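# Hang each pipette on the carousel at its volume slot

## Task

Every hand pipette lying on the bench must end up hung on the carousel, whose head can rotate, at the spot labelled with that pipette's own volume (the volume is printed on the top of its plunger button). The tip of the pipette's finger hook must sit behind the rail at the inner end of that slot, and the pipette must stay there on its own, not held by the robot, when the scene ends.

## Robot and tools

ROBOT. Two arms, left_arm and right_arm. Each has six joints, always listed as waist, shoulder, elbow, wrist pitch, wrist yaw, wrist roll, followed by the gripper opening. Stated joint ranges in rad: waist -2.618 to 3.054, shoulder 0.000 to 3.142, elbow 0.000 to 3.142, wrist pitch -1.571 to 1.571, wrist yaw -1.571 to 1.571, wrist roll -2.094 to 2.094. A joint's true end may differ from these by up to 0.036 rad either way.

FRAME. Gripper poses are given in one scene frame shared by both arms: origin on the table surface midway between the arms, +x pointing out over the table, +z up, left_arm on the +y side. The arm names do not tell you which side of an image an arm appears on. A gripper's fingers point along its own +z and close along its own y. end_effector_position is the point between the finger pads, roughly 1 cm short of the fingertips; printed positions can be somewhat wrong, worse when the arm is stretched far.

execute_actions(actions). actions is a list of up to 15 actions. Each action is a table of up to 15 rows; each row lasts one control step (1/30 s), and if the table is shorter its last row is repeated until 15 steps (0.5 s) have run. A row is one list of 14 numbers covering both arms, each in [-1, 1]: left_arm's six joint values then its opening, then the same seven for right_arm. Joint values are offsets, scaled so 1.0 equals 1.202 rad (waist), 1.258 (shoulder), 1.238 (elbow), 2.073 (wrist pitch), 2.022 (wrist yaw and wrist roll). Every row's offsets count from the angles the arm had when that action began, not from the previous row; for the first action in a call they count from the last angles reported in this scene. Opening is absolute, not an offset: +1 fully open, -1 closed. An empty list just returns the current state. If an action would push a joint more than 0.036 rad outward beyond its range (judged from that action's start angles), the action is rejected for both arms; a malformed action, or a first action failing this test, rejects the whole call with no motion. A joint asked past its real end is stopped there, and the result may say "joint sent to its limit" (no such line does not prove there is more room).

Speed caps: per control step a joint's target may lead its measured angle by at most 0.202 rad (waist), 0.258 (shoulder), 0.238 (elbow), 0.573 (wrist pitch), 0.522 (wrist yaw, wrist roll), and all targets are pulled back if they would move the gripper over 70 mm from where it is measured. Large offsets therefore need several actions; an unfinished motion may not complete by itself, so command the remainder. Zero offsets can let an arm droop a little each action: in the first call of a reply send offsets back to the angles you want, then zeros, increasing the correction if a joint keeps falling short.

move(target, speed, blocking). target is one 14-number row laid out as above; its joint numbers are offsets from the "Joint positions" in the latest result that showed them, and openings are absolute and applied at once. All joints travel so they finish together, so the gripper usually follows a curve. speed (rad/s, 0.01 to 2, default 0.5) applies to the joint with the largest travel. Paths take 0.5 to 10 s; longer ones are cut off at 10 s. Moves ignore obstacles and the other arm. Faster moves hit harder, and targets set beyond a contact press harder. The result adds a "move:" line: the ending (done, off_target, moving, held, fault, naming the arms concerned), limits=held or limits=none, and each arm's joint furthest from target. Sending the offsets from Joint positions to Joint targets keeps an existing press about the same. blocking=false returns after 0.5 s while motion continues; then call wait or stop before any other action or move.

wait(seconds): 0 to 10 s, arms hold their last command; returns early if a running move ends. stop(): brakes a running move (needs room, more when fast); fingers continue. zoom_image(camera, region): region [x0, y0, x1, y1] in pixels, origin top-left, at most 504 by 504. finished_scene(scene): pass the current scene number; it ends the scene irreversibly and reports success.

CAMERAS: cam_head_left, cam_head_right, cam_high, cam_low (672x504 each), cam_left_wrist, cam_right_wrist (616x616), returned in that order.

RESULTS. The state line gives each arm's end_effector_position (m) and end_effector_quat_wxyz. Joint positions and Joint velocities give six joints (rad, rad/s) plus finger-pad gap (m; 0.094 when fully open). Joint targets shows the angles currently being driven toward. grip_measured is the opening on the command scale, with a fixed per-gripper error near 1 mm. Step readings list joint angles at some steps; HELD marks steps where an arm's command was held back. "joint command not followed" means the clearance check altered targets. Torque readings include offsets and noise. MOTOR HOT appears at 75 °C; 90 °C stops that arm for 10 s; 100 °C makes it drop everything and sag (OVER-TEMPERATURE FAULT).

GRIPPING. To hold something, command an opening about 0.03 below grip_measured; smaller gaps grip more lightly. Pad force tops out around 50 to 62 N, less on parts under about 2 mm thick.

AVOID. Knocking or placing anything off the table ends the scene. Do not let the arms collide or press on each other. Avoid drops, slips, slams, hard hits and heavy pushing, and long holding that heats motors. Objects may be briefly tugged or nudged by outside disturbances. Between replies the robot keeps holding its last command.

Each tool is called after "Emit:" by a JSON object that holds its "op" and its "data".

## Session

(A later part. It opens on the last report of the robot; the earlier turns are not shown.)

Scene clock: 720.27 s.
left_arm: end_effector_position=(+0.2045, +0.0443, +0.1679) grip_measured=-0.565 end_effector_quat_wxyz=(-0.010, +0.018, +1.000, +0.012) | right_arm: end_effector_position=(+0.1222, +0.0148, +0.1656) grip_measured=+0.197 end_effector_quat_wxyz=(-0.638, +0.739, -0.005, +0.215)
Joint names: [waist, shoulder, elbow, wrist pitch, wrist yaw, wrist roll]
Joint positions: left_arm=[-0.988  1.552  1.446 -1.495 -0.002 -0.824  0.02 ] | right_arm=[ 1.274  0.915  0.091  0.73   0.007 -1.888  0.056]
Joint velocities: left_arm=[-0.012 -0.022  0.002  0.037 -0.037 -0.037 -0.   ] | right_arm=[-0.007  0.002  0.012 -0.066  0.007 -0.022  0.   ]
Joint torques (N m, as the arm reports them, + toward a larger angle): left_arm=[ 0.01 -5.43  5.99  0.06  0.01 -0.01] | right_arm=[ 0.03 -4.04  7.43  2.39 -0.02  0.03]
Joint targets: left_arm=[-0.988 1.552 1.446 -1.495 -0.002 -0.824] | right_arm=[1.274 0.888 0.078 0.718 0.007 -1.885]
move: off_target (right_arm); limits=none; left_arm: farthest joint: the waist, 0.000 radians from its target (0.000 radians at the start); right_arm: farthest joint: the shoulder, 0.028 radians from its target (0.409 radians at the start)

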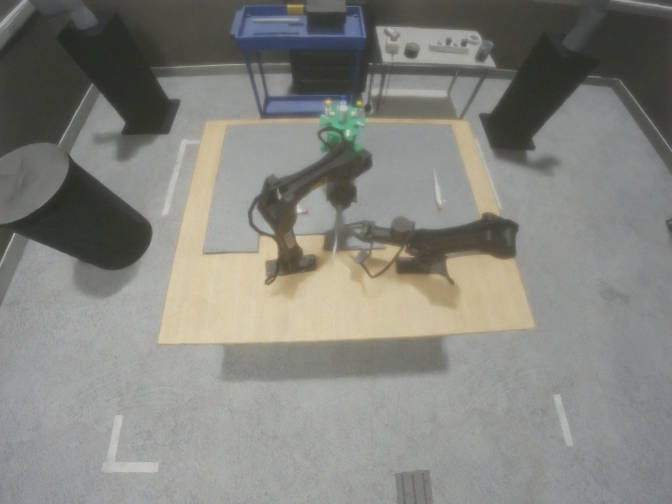

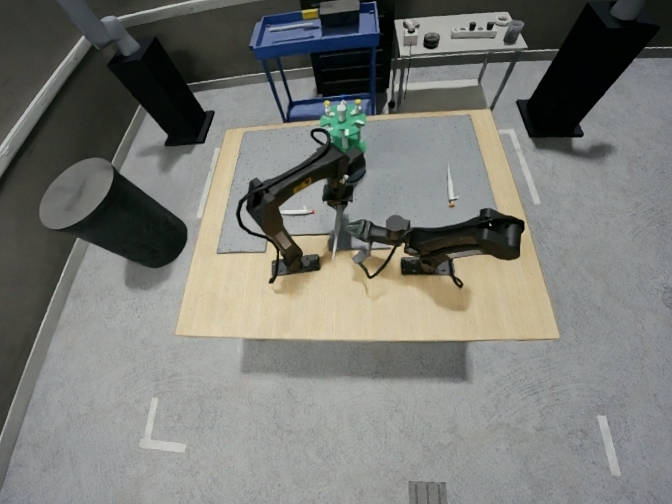

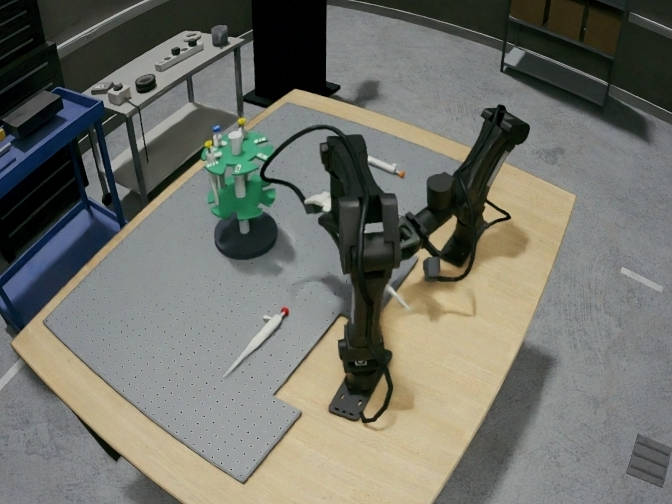

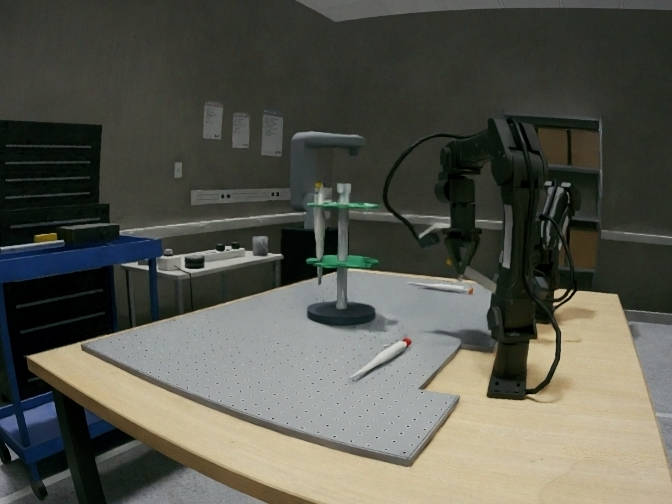

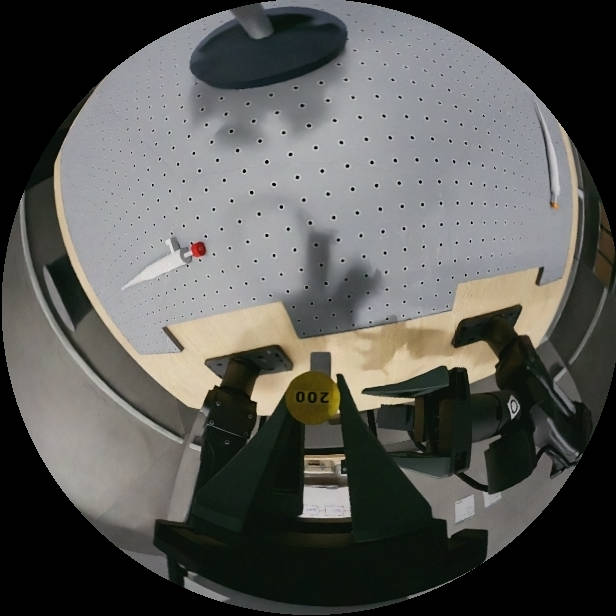

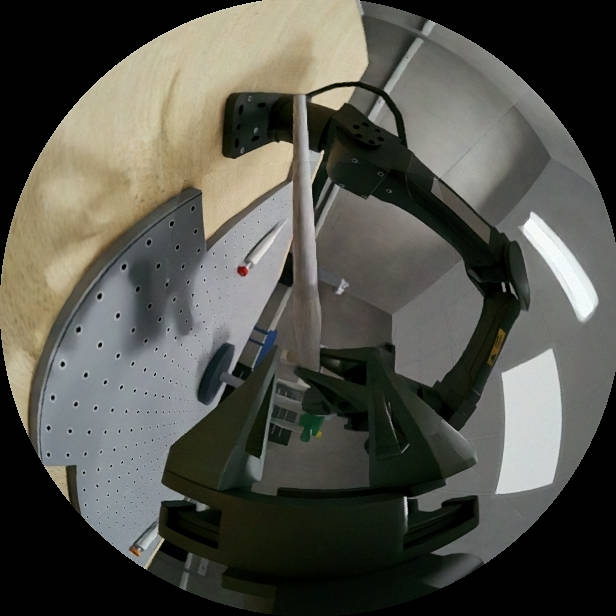

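Emit:
{"op": "move", "data": {"target": [0.922, -0.415, -0.0775, 0.2725, 0.1, 0.4075, -0.61, -0.5, 0, 0.557, -0.931, 0, 0.934, 0.5], "speed": 0.9}}

Scene clock: 817.40 s.
left_arm: end_effector_position=(+0.3331, +0.2778, +0.3284) grip_measured=-0.565 end_effector_quat_wxyz=(+0.443, -0.069, +0.893, -0.033) | right_arm: end_effector_position=(+0.1505, -0.1863, +0.1046) grip_measured=+0.498 end_effector_quat_wxyz=(+0.103, -0.323, +0.940, +0.031)
Joint names: [waist, shoulder, elbow, wrist pitch, wrist yaw, wrist roll]
Joint positions: left_arm=[ 0.111  1.054  1.362 -0.97   0.187 -0.007  0.02 ] | right_arm=[ 0.683  0.915  0.752 -1.193  0.007 -0.007  0.07 ]
Joint velocities: left_arm=[-0.002  0.017 -0.007  0.007 -0.007 -0.022 -0.002] | right_arm=[ 0.017  0.002 -0.012 -0.007  0.066 -0.022 -0.   ]
Joint torques (N m, as the arm reports them, + toward a larger angle): left_arm=[ 0.86 -3.48  5.56  1.65  0.21  0.05] | right_arm=[-0.82 -1.33 10.8   0.87 -0.02  0.09]
Joint targets: left_arm=[0.121 1.030 1.350 -0.930 0.200 0.000] | right_arm=[0.674 0.915 0.781 -1.200 0.007 0.000]
move: off_target (left_arm, right_arm); limits=none; left_arm: farthest joint: the wrist pitch, 0.040 radians from its target (0.565 radians at the start); right_arm: farthest joint: the elbow, 0.028 radians from its target (0.689 radians at the start)

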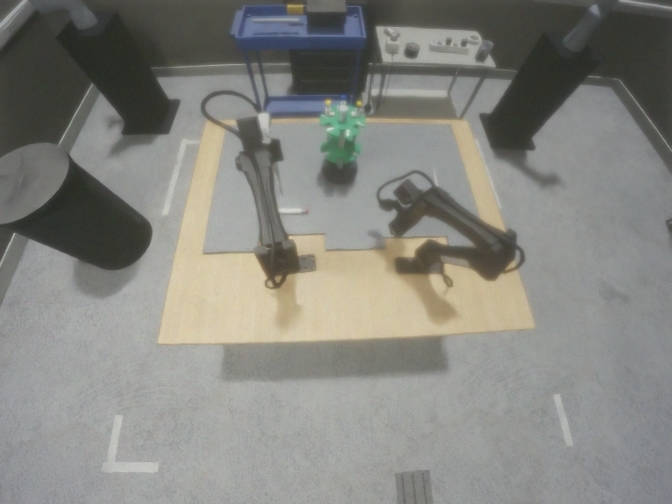

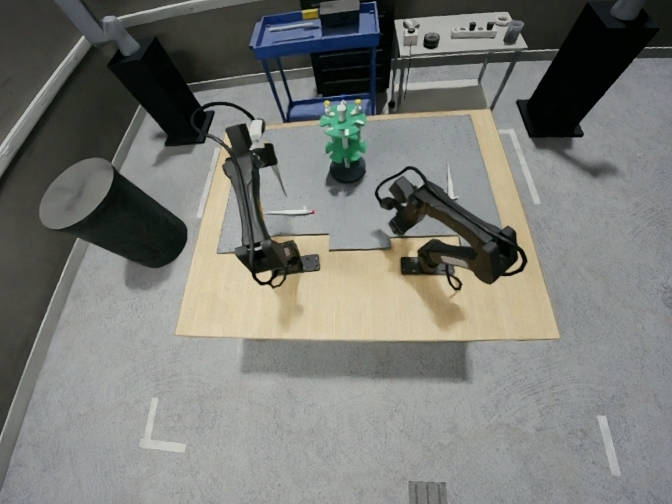

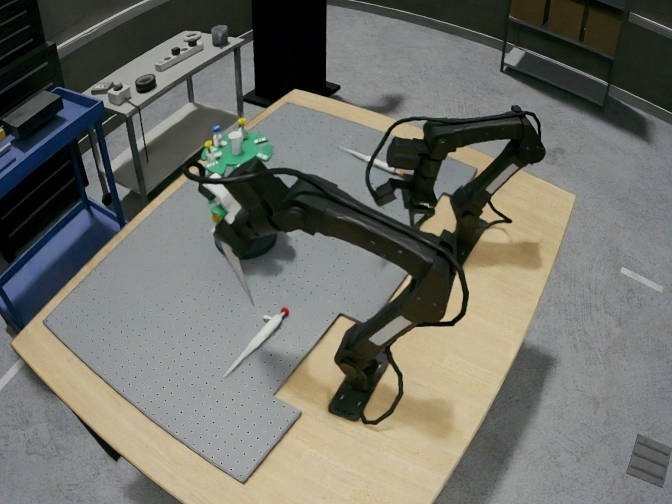

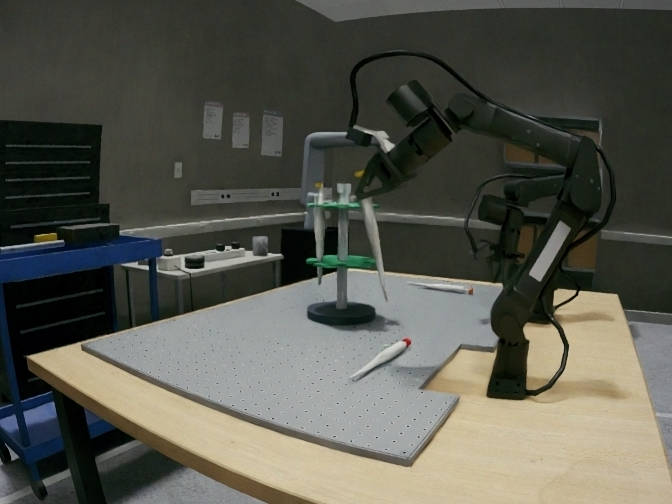

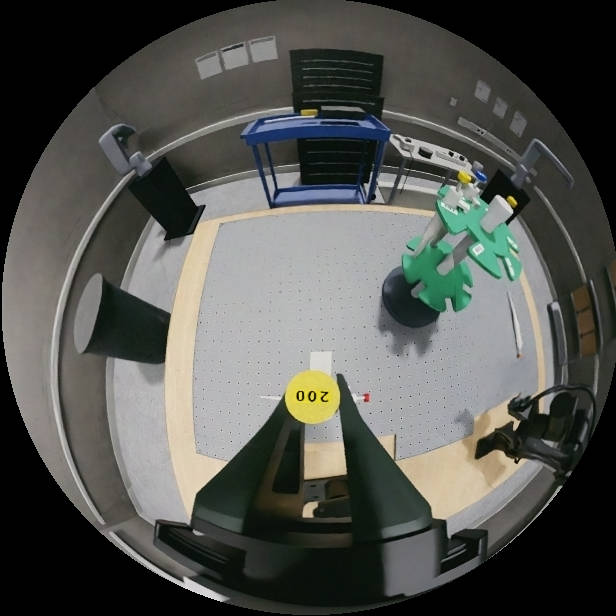

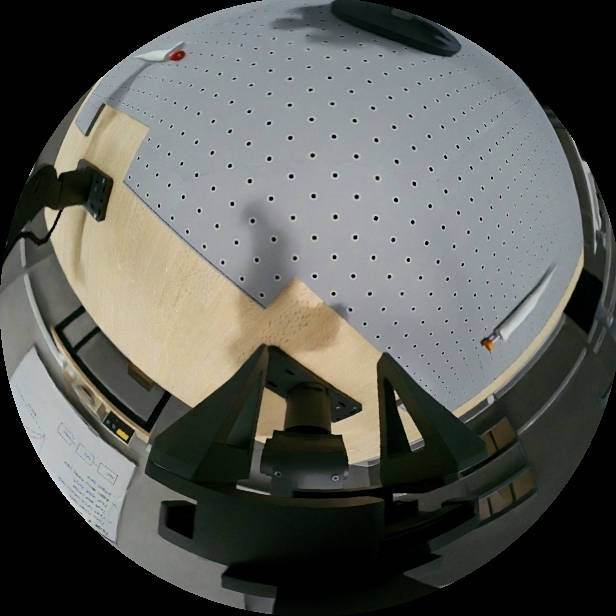

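Emit:
{"op": "zoom_image", "data": {"camera": "cam_low", "region": [300, 140, 420, 320]}}

Region (300, 140, 420, 320) of cam_low's 672x504 image, scaled by 2.800, with more detail than that image has.

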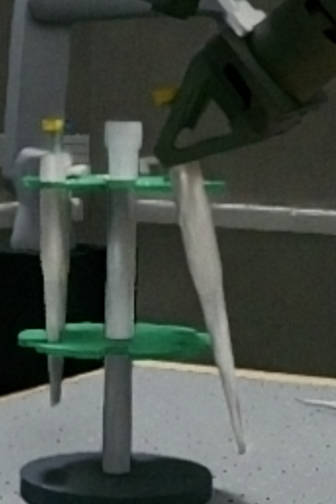

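Emit:
{"op": "move", "data": {"target": [-0.0225, 0.427, 0.2917, 0.01, 0.4016, 0.348, -0.61, -0.822, 0.843, 0.741, -0.0255, -0.007, -0.084, 0.5], "speed": 0.7}}

Scene clock: 860.77 s.
left_arm: end_effector_position=(+0.4329, +0.1792, +0.3265) grip_measured=-0.566 end_effector_quat_wxyz=(+0.455, +0.342, +0.779, -0.263) | right_arm: end_effector_position=(+0.3728, -0.4090, +0.0886) grip_measured=+0.498 end_effector_quat_wxyz=(-0.003, +0.085, +0.996, +0.000)
Joint names: [waist, shoulder, elbow, wrist pitch, wrist yaw, wrist roll]
Joint positions: left_arm=[ 0.094  1.599  1.676 -0.974  0.961  0.688  0.02 ] | right_arm=[-0.311  1.973  1.636 -1.239  0.001 -0.17   0.07 ]
Joint velocities: left_arm=[-0.007 -0.007  0.012 -0.022  0.037 -0.007  0.   ] | right_arm=[-0.007  0.007  0.007 -0.022 -0.081 -0.037  0.001]
Joint torques (N m, as the arm reports them, + toward a larger angle): left_arm=[-0.84 -7.09 10.13  1.13  0.78  0.04] | right_arm=[  0.41 -11.6   10.84   0.32  -0.11  -0.07]
Joint targets: left_arm=[0.084 1.591 1.723 -0.950 0.998 0.696] | right_arm=[-0.305 1.975 1.670 -1.246 -0.007 -0.177]
move: off_target (left_arm, right_arm); limits=none; left_arm: farthest joint: the elbow, 0.047 radians from its target (0.361 radians at the start); right_arm: farthest joint: the elbow, 0.033 radians from its target (0.917 radians at the start)

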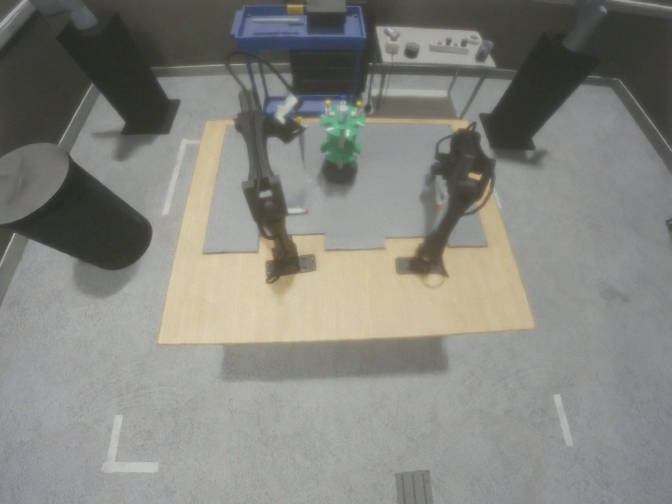

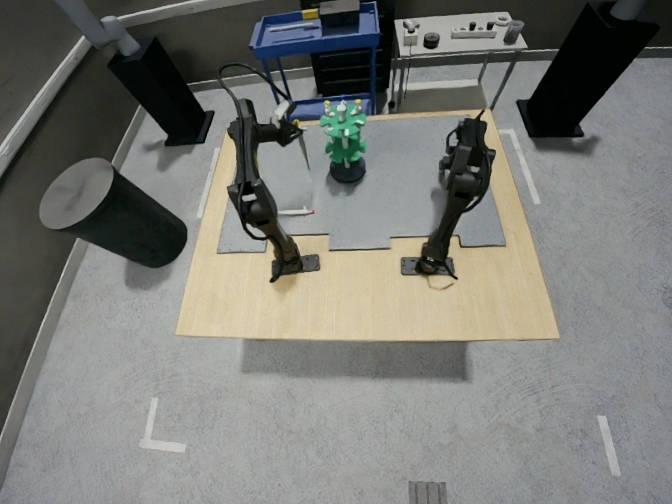

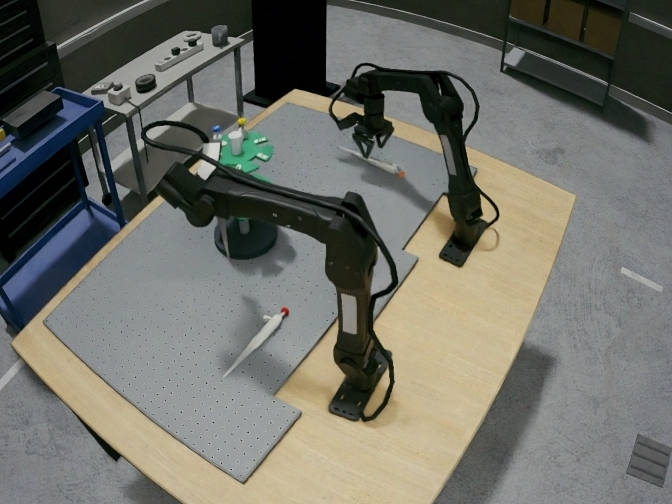

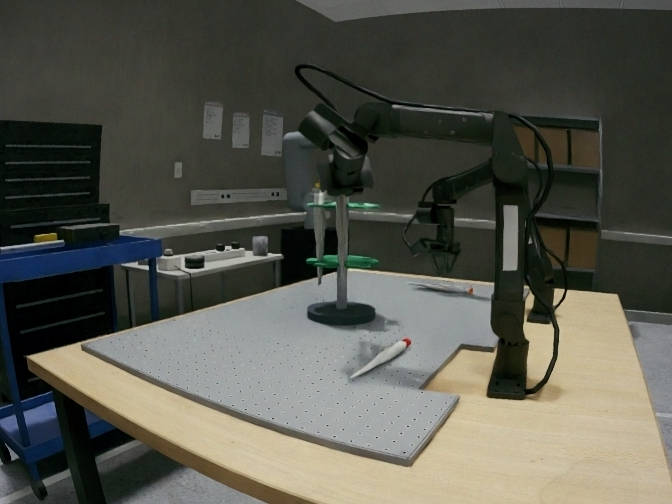

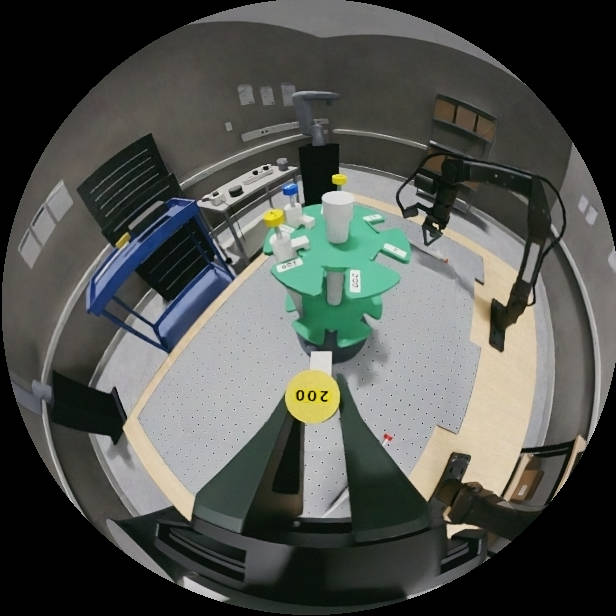

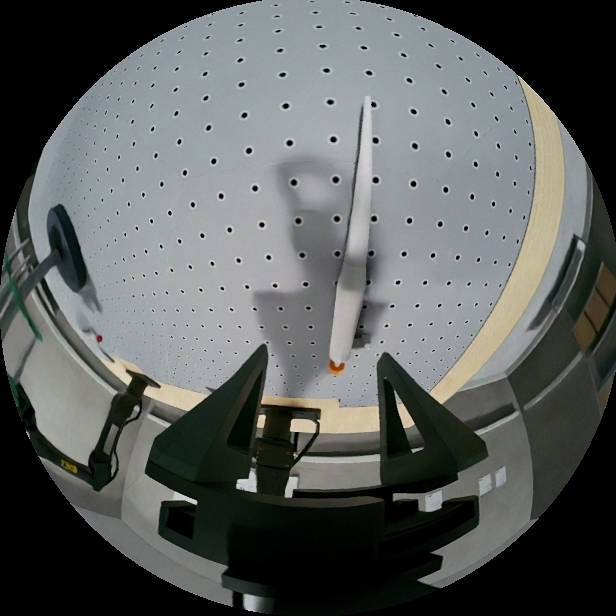

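Emit:
{"op": "execute_actions", "data": {"actions": []}}

Scene clock: 901.63 s.
left_arm: end_effector_position=(+0.4329, +0.1791, +0.3266) grip_measured=-0.566 end_effector_quat_wxyz=(+0.455, +0.343, +0.779, -0.263) | right_arm: end_effector_position=(+0.3728, -0.4090, +0.0886) grip_measured=+0.498 end_effector_quat_wxyz=(-0.003, +0.085, +0.996, +0.000)
Joint names: [waist, shoulder, elbow, wrist pitch, wrist yaw, wrist roll]
Joint positions: left_arm=[ 0.094  1.599  1.676 -0.974  0.961  0.689  0.02 ] | right_arm=[-0.311  1.973  1.636 -1.239  0.001 -0.17   0.07 ]
Joint velocities: left_arm=[ 0.002  0.027 -0.007 -0.051  0.037 -0.051  0.   ] | right_arm=[-0.012  0.007  0.002  0.051 -0.051 -0.037  0.001]
Joint torques (N m, as the arm reports them, + toward a larger angle): left_arm=[-0.85 -7.05 10.14  1.13  0.78  0.06] | right_arm=[  0.45 -11.62  10.78   0.36  -0.12  -0.06]
Joint targets: left_arm=[0.084 1.591 1.723 -0.950 0.998 0.696] | right_arm=[-0.305 1.975 1.670 -1.246 -0.007 -0.177]

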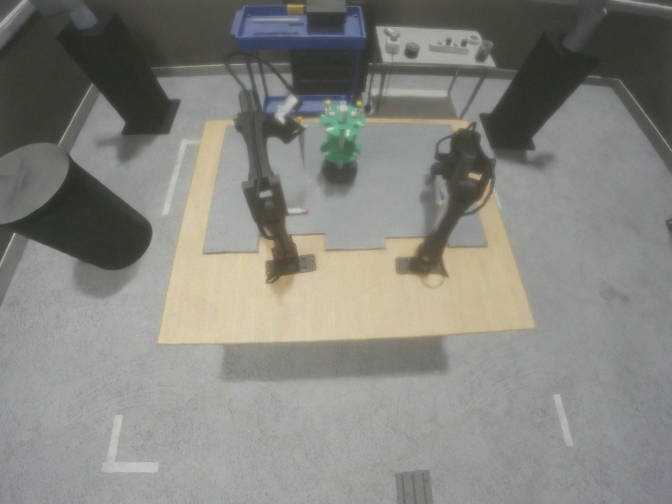

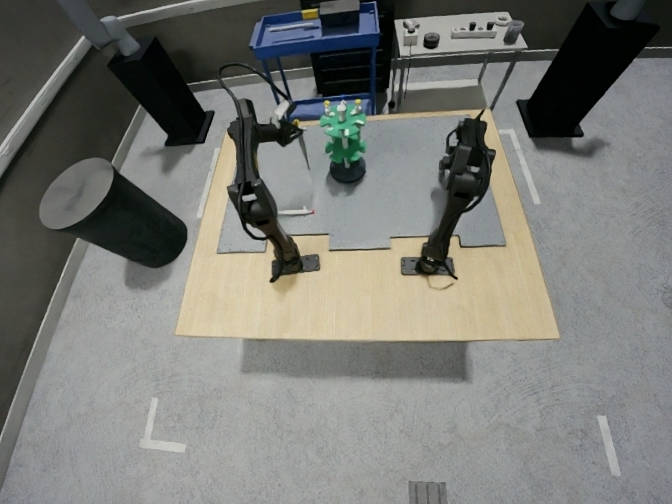

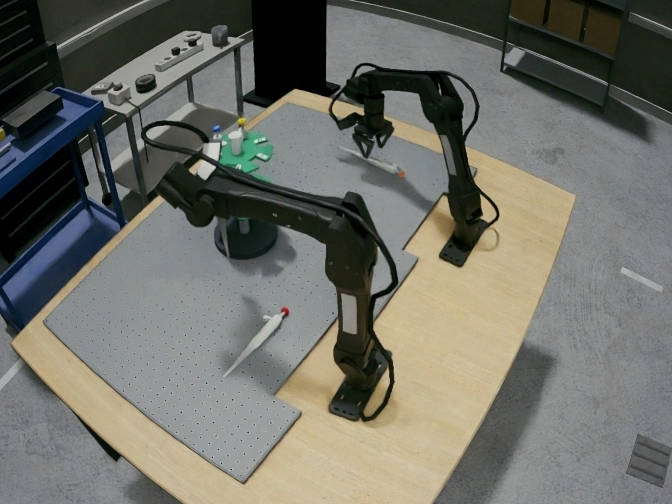

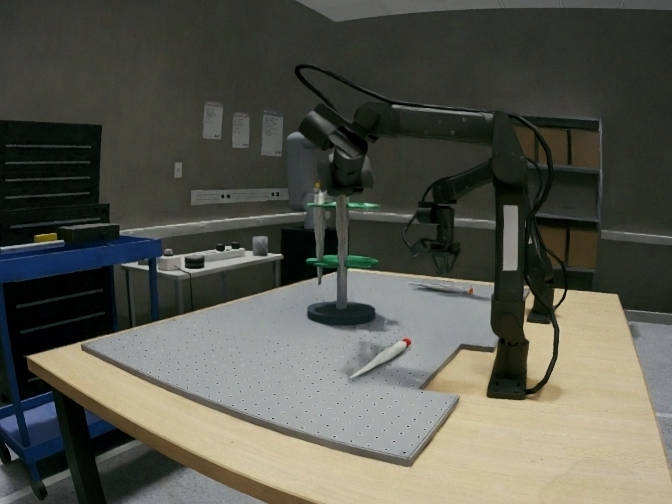

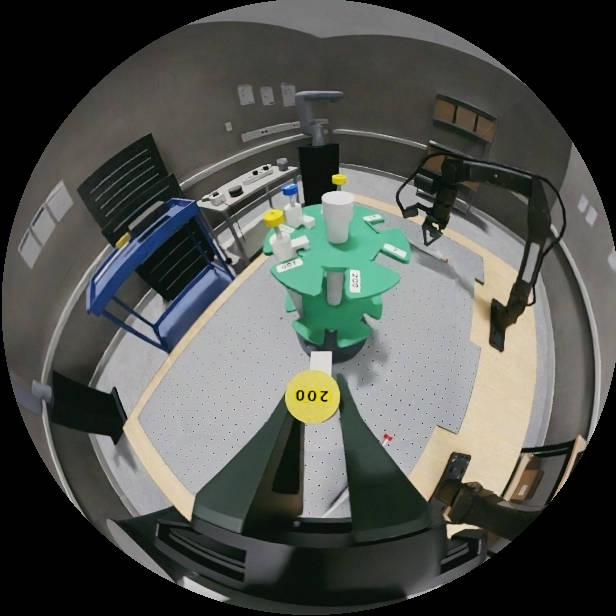

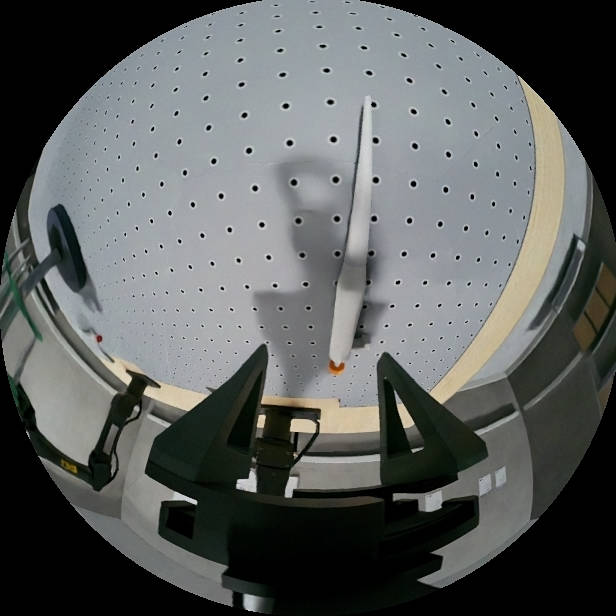

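Emit:
{"op": "zoom_image", "data": {"camera": "cam_left_wrist", "region": [220, 160, 460, 440]}}

Emit:
{"op": "zoom_image", "data": {"camera": "cam_low", "region": [270, 130, 420, 340]}}

Region (220, 160, 460, 440) of cam_left_wrist's 616x616 image, scaled by 1.800, with more detail than that image has; it fills the left 432 columns of this view, and the rest is white.

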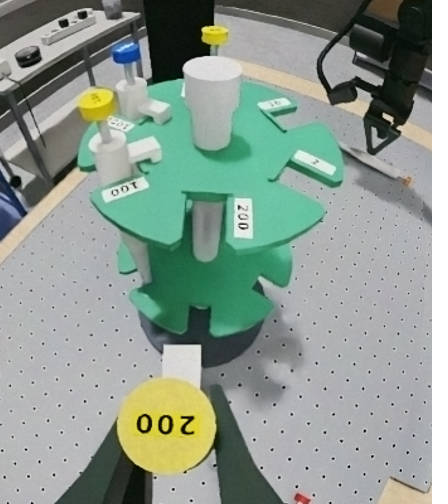

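Region (270, 130, 420, 340) of cam_low's 672x504 image, scaled by 2.400, with more detail than that image has; it fills the left 360 columns of this view, and the rest is white.

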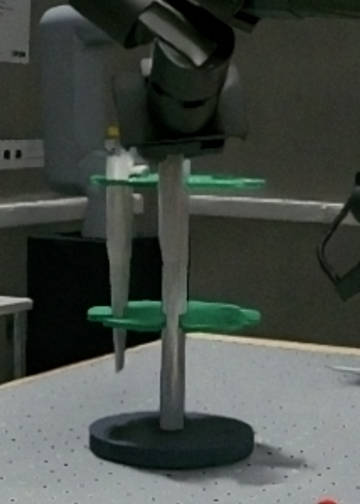

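Emit:
{"op": "move", "data": {"target": [-0.1298,0.0167,0.0622,0.0888,-0.0302,-0.091,-0.61,-0.0505,0.0274,-0.0808,0.0704,-0.004,-0.0099,0.5], "speed": 0.2}}

Scene clock: 964.63 s.
left_arm: end_effector_position=(+0.4528, +0.1315, +0.3418) grip_measured=-0.566 end_effector_quat_wxyz=(+0.466, +0.350, +0.767, -0.268) | right_arm: end_effector_position=(+0.3715, -0.4297, +0.0578) grip_measured=+0.498 end_effector_quat_wxyz=(+0.006, +0.104, +0.995, -0.002)
Joint names: [waist, shoulder, elbow, wrist pitch, wrist yaw, wrist roll]
Joint positions: left_arm=[-0.055  1.621  1.711 -0.82   0.886  0.512  0.02 ] | right_arm=[-0.363  1.998  1.547 -1.107  0.001 -0.183  0.07 ]
Joint velocities: left_arm=[ 0.022 -0.002 -0.012 -0.007 -0.037 -0.037 -0.   ] | right_arm=[-0.007  0.007 -0.007 -0.007 -0.007 -0.007 -0.001]
Joint torques (N m, as the arm reports them, + toward a larger angle): left_arm=[-0.6  -6.93  9.93  1.33  0.48 -0.04] | right_arm=[ -0.78 -11.15   6.78   0.65  -0.12  -0.07]
Joint targets: left_arm=[-0.062 1.620 1.753 -0.790 0.900 0.505] | right_arm=[-0.371 2.008 1.536 -1.093 -0.007 -0.190]
move: off_target (left_arm); limits=none; left_arm: farthest joint: the elbow, 0.042 radians from its target (0.077 radians at the start); right_arm: farthest joint: the wrist pitch, 0.014 radians from its target (0.146 radians at the start)

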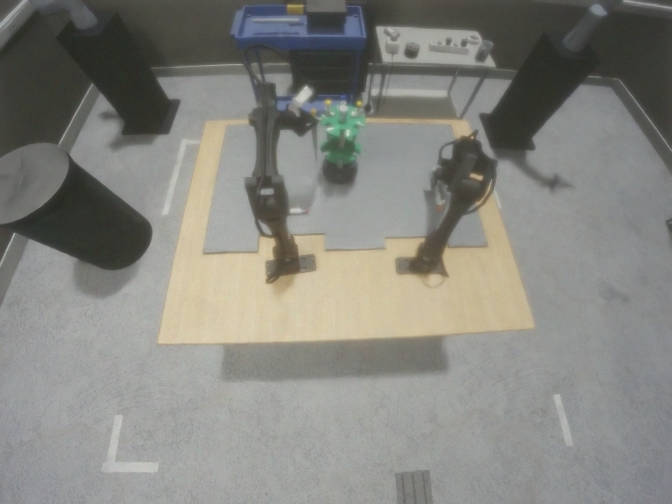

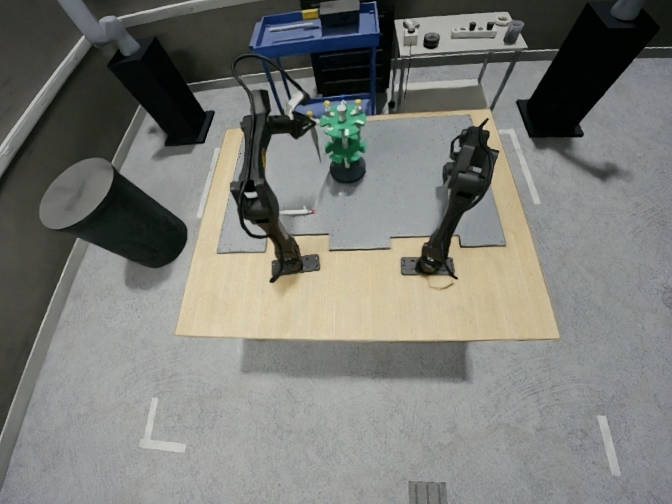

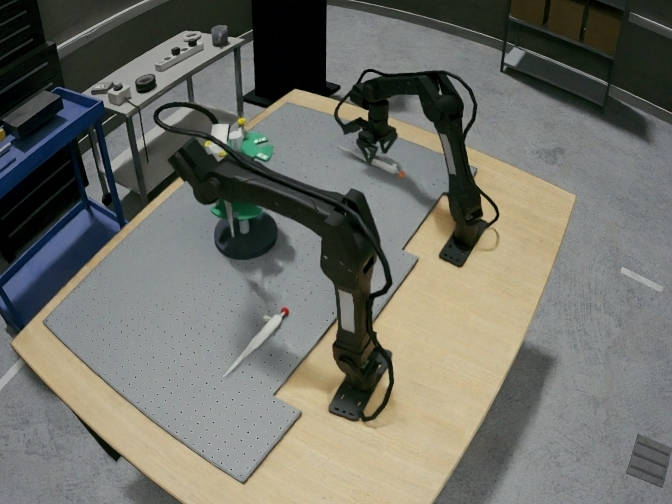

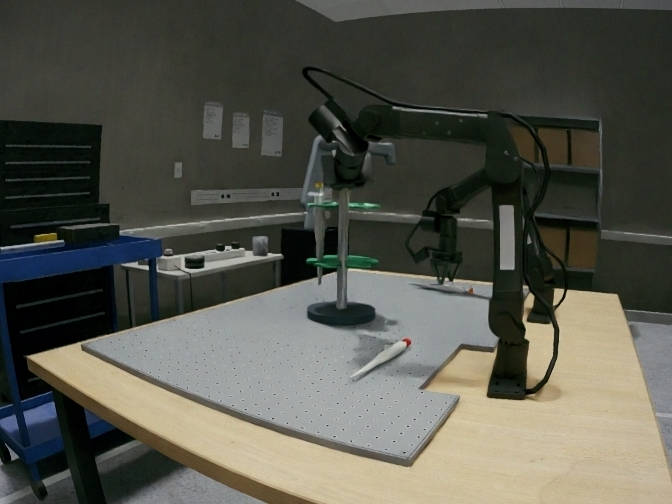

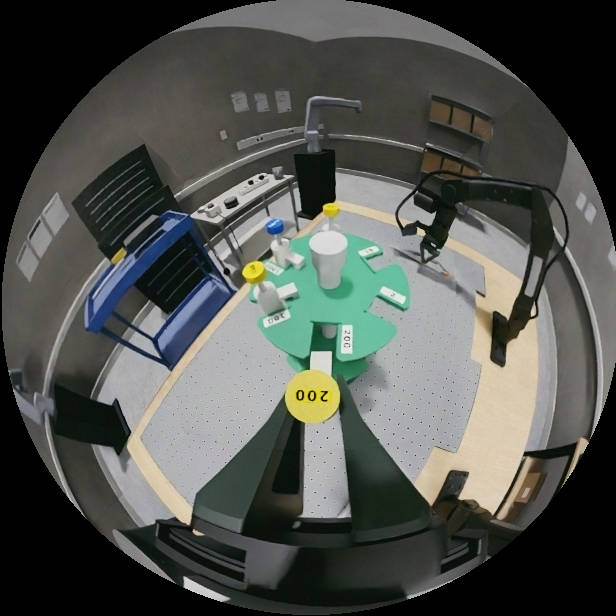

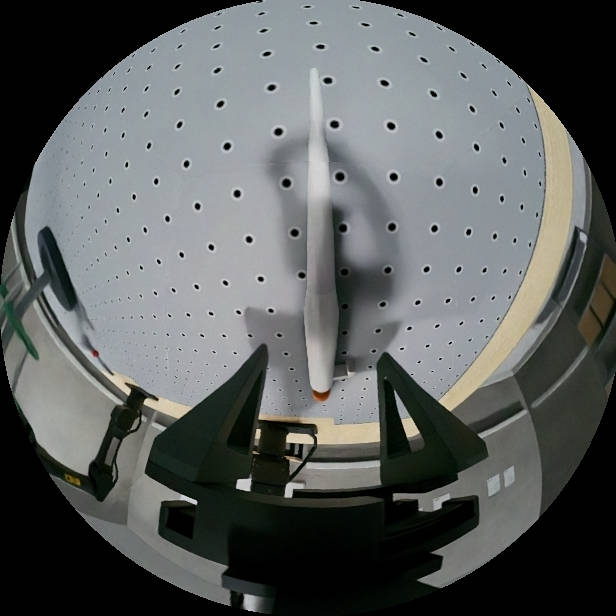

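Emit:
{"op": "zoom_image", "data": {"camera": "cam_left_wrist", "region": [220, 190, 440, 440]}}

Emit:
{"op": "zoom_image", "data": {"camera": "cam_high", "region": [160, 100, 320, 270]}}

Emit:
{"op": "zoom_image", "data": {"camera": "cam_head_right", "region": [280, 80, 390, 200]}}

Emit:
{"op": "zoom_image", "data": {"camera": "cam_low", "region": [280, 140, 410, 330]}}

Region (220, 190, 440, 440) of cam_left_wrist's 616x616 image, scaled by 2.016, with more detail than that image has; it fills the left 444 columns of this view, and the rest is white.

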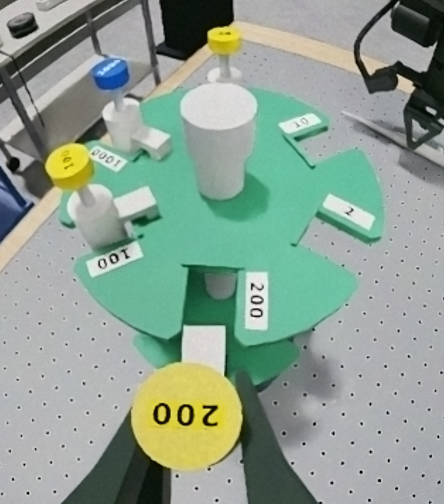

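Region (160, 100, 320, 270) of cam_high's 672x504 image, scaled by 2.965, with more detail than that image has; it fills the left 474 columns of this view, and the rest is white.

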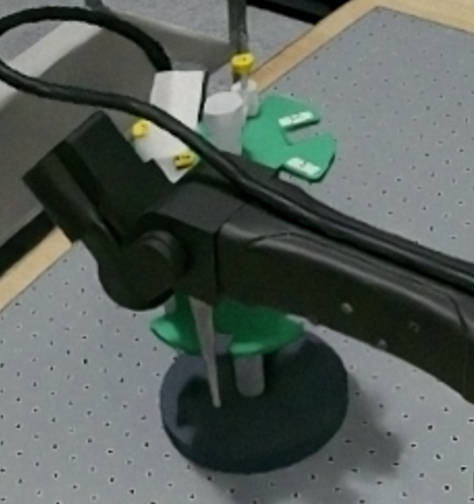

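Region (280, 80, 390, 200) of cam_head_right's 672x504 image, scaled by 4.200, with more detail than that image has; it fills the left 462 columns of this view, and the rest is white.

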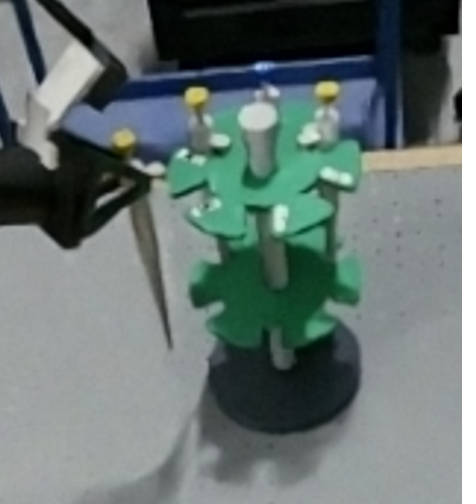

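Region (280, 140, 410, 330) of cam_low's 672x504 image, scaled by 2.653, with more detail than that image has; it fills the left 345 columns of this view, and the rest is white.

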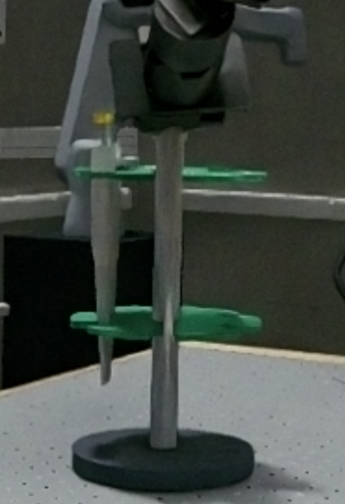

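Emit:
{"op": "move", "data": {"target": [-0.0915,0.0799,0.1063,0.0365,-0.0141,-0.0307,-0.61,-0.0067,0.0294,-0.0557,0.0425,-0.004,-0.0035,0.2], "speed": 0.12}}

Scene clock: 992.90 s.
left_arm: end_effector_position=(+0.4766, +0.0938, +0.3343) grip_measured=-0.566 end_effector_quat_wxyz=(+0.453, +0.366, +0.763, -0.282) | right_arm: end_effector_position=(+0.3709, -0.4294, +0.0353) grip_measured=+0.203 end_effector_quat_wxyz=(+0.003, +0.104, +0.995, -0.002)
Joint names: [waist, shoulder, elbow, wrist pitch, wrist yaw, wrist roll]
Joint positions: left_arm=[-0.156  1.727  1.798 -0.776  0.843  0.457  0.02 ] | right_arm=[-0.363  2.023  1.491 -1.032  0.001 -0.183  0.057]
Joint velocities: left_arm=[ 0.002 -0.017  0.007 -0.037 -0.051  0.037 -0.   ] | right_arm=[-0.017 -0.017 -0.012  0.037 -0.095  0.037 -0.   ]
Joint torques (N m, as the arm reports them, + toward a larger angle): left_arm=[-0.72 -8.19 10.22  1.39  0.44 -0.05] | right_arm=[ -0.61 -10.94   6.49   0.62  -0.12  -0.07]
Joint targets: left_arm=[-0.165 1.722 1.843 -0.745 0.857 0.450] | right_arm=[-0.372 2.035 1.478 -1.019 -0.007 -0.190]
move: off_target (left_arm); limits=none; left_arm: farthest joint: the elbow, 0.045 radians from its target (0.131 radians at the start); right_arm: farthest joint: the wrist pitch, 0.014 radians from its target (0.088 radians at the start)

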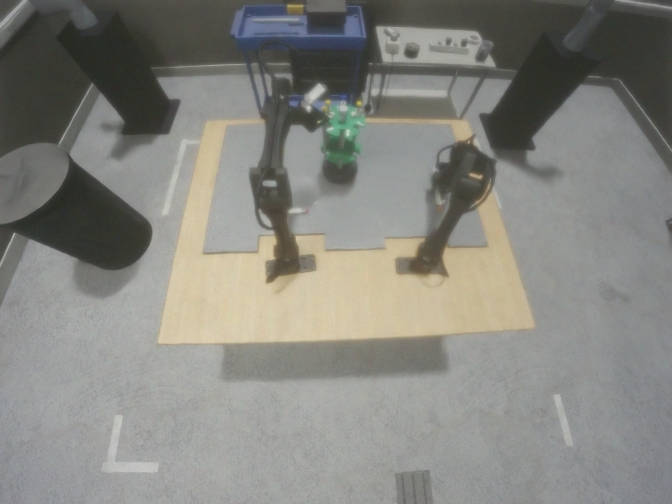

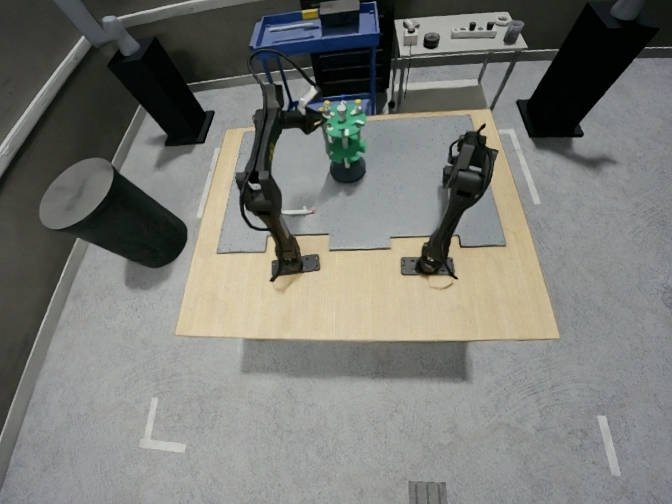

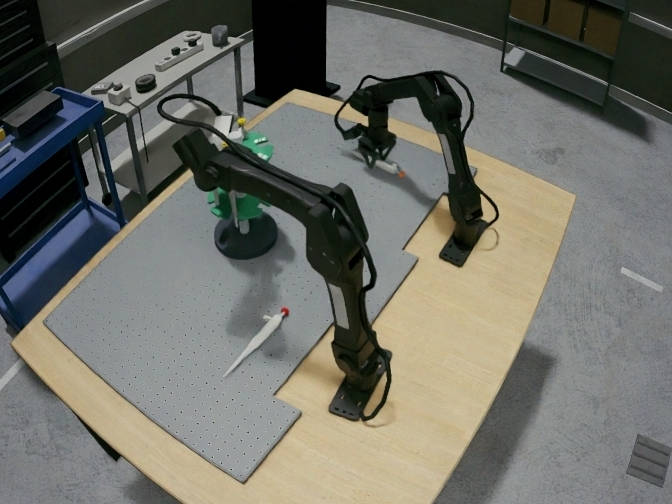

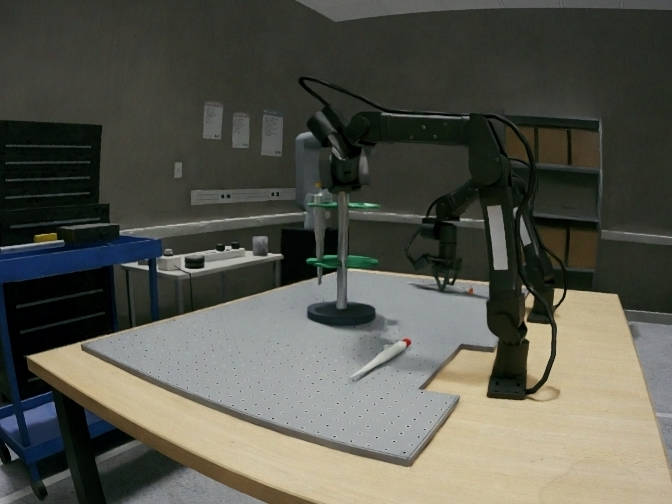

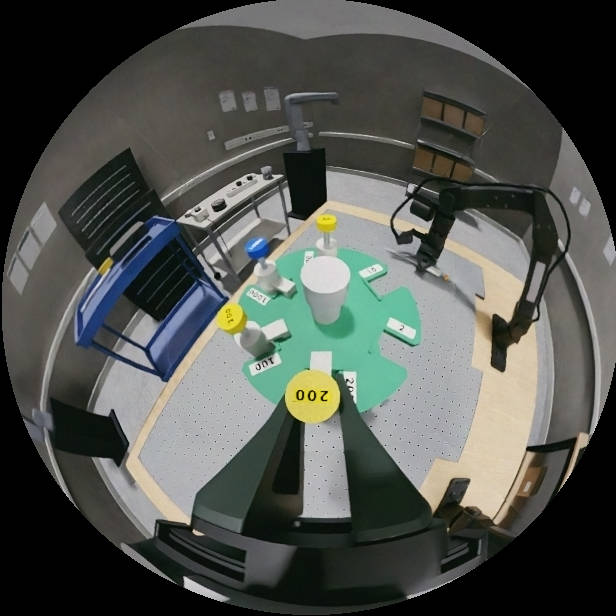

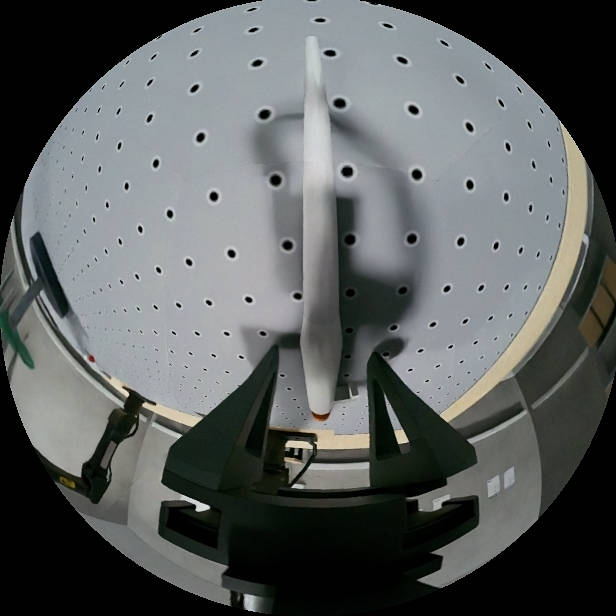

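Emit:
{"op": "zoom_image", "data": {"camera": "cam_left_wrist", "region": [210, 240, 430, 450]}}

Emit:
{"op": "zoom_image", "data": {"camera": "cam_head_right", "region": [290, 80, 390, 190]}}

Emit:
{"op": "zoom_image", "data": {"camera": "cam_high", "region": [170, 100, 310, 270]}}

Region (210, 240, 430, 450) of cam_left_wrist's 616x616 image, scaled by 2.291, with more detail than that image has; it fills the top 481 rows of this view, and the rest is white.

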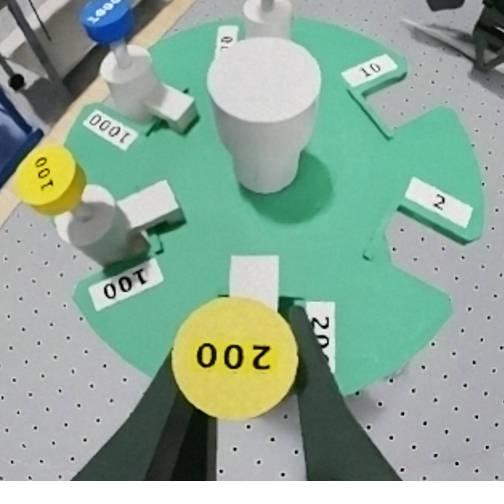

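Region (290, 80, 390, 190) of cam_head_right's 672x504 image, scaled by 4.582, with more detail than that image has; it fills the left 458 columns of this view, and the rest is white.

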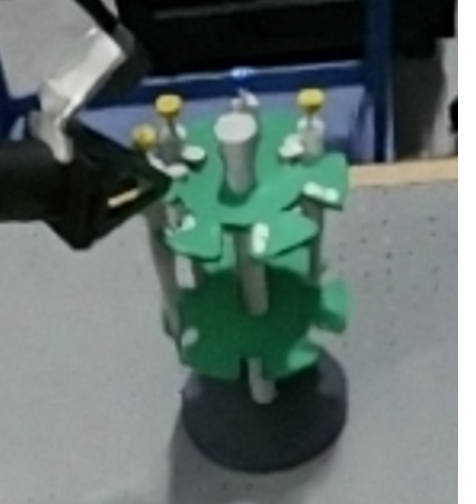

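Region (170, 100, 310, 270) of cam_high's 672x504 image, scaled by 2.965, with more detail than that image has; it fills the left 415 columns of this view, and the rest is white.

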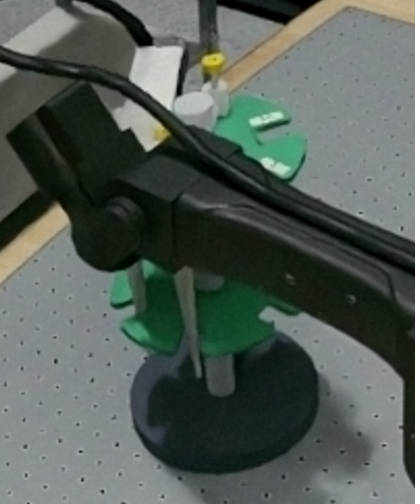

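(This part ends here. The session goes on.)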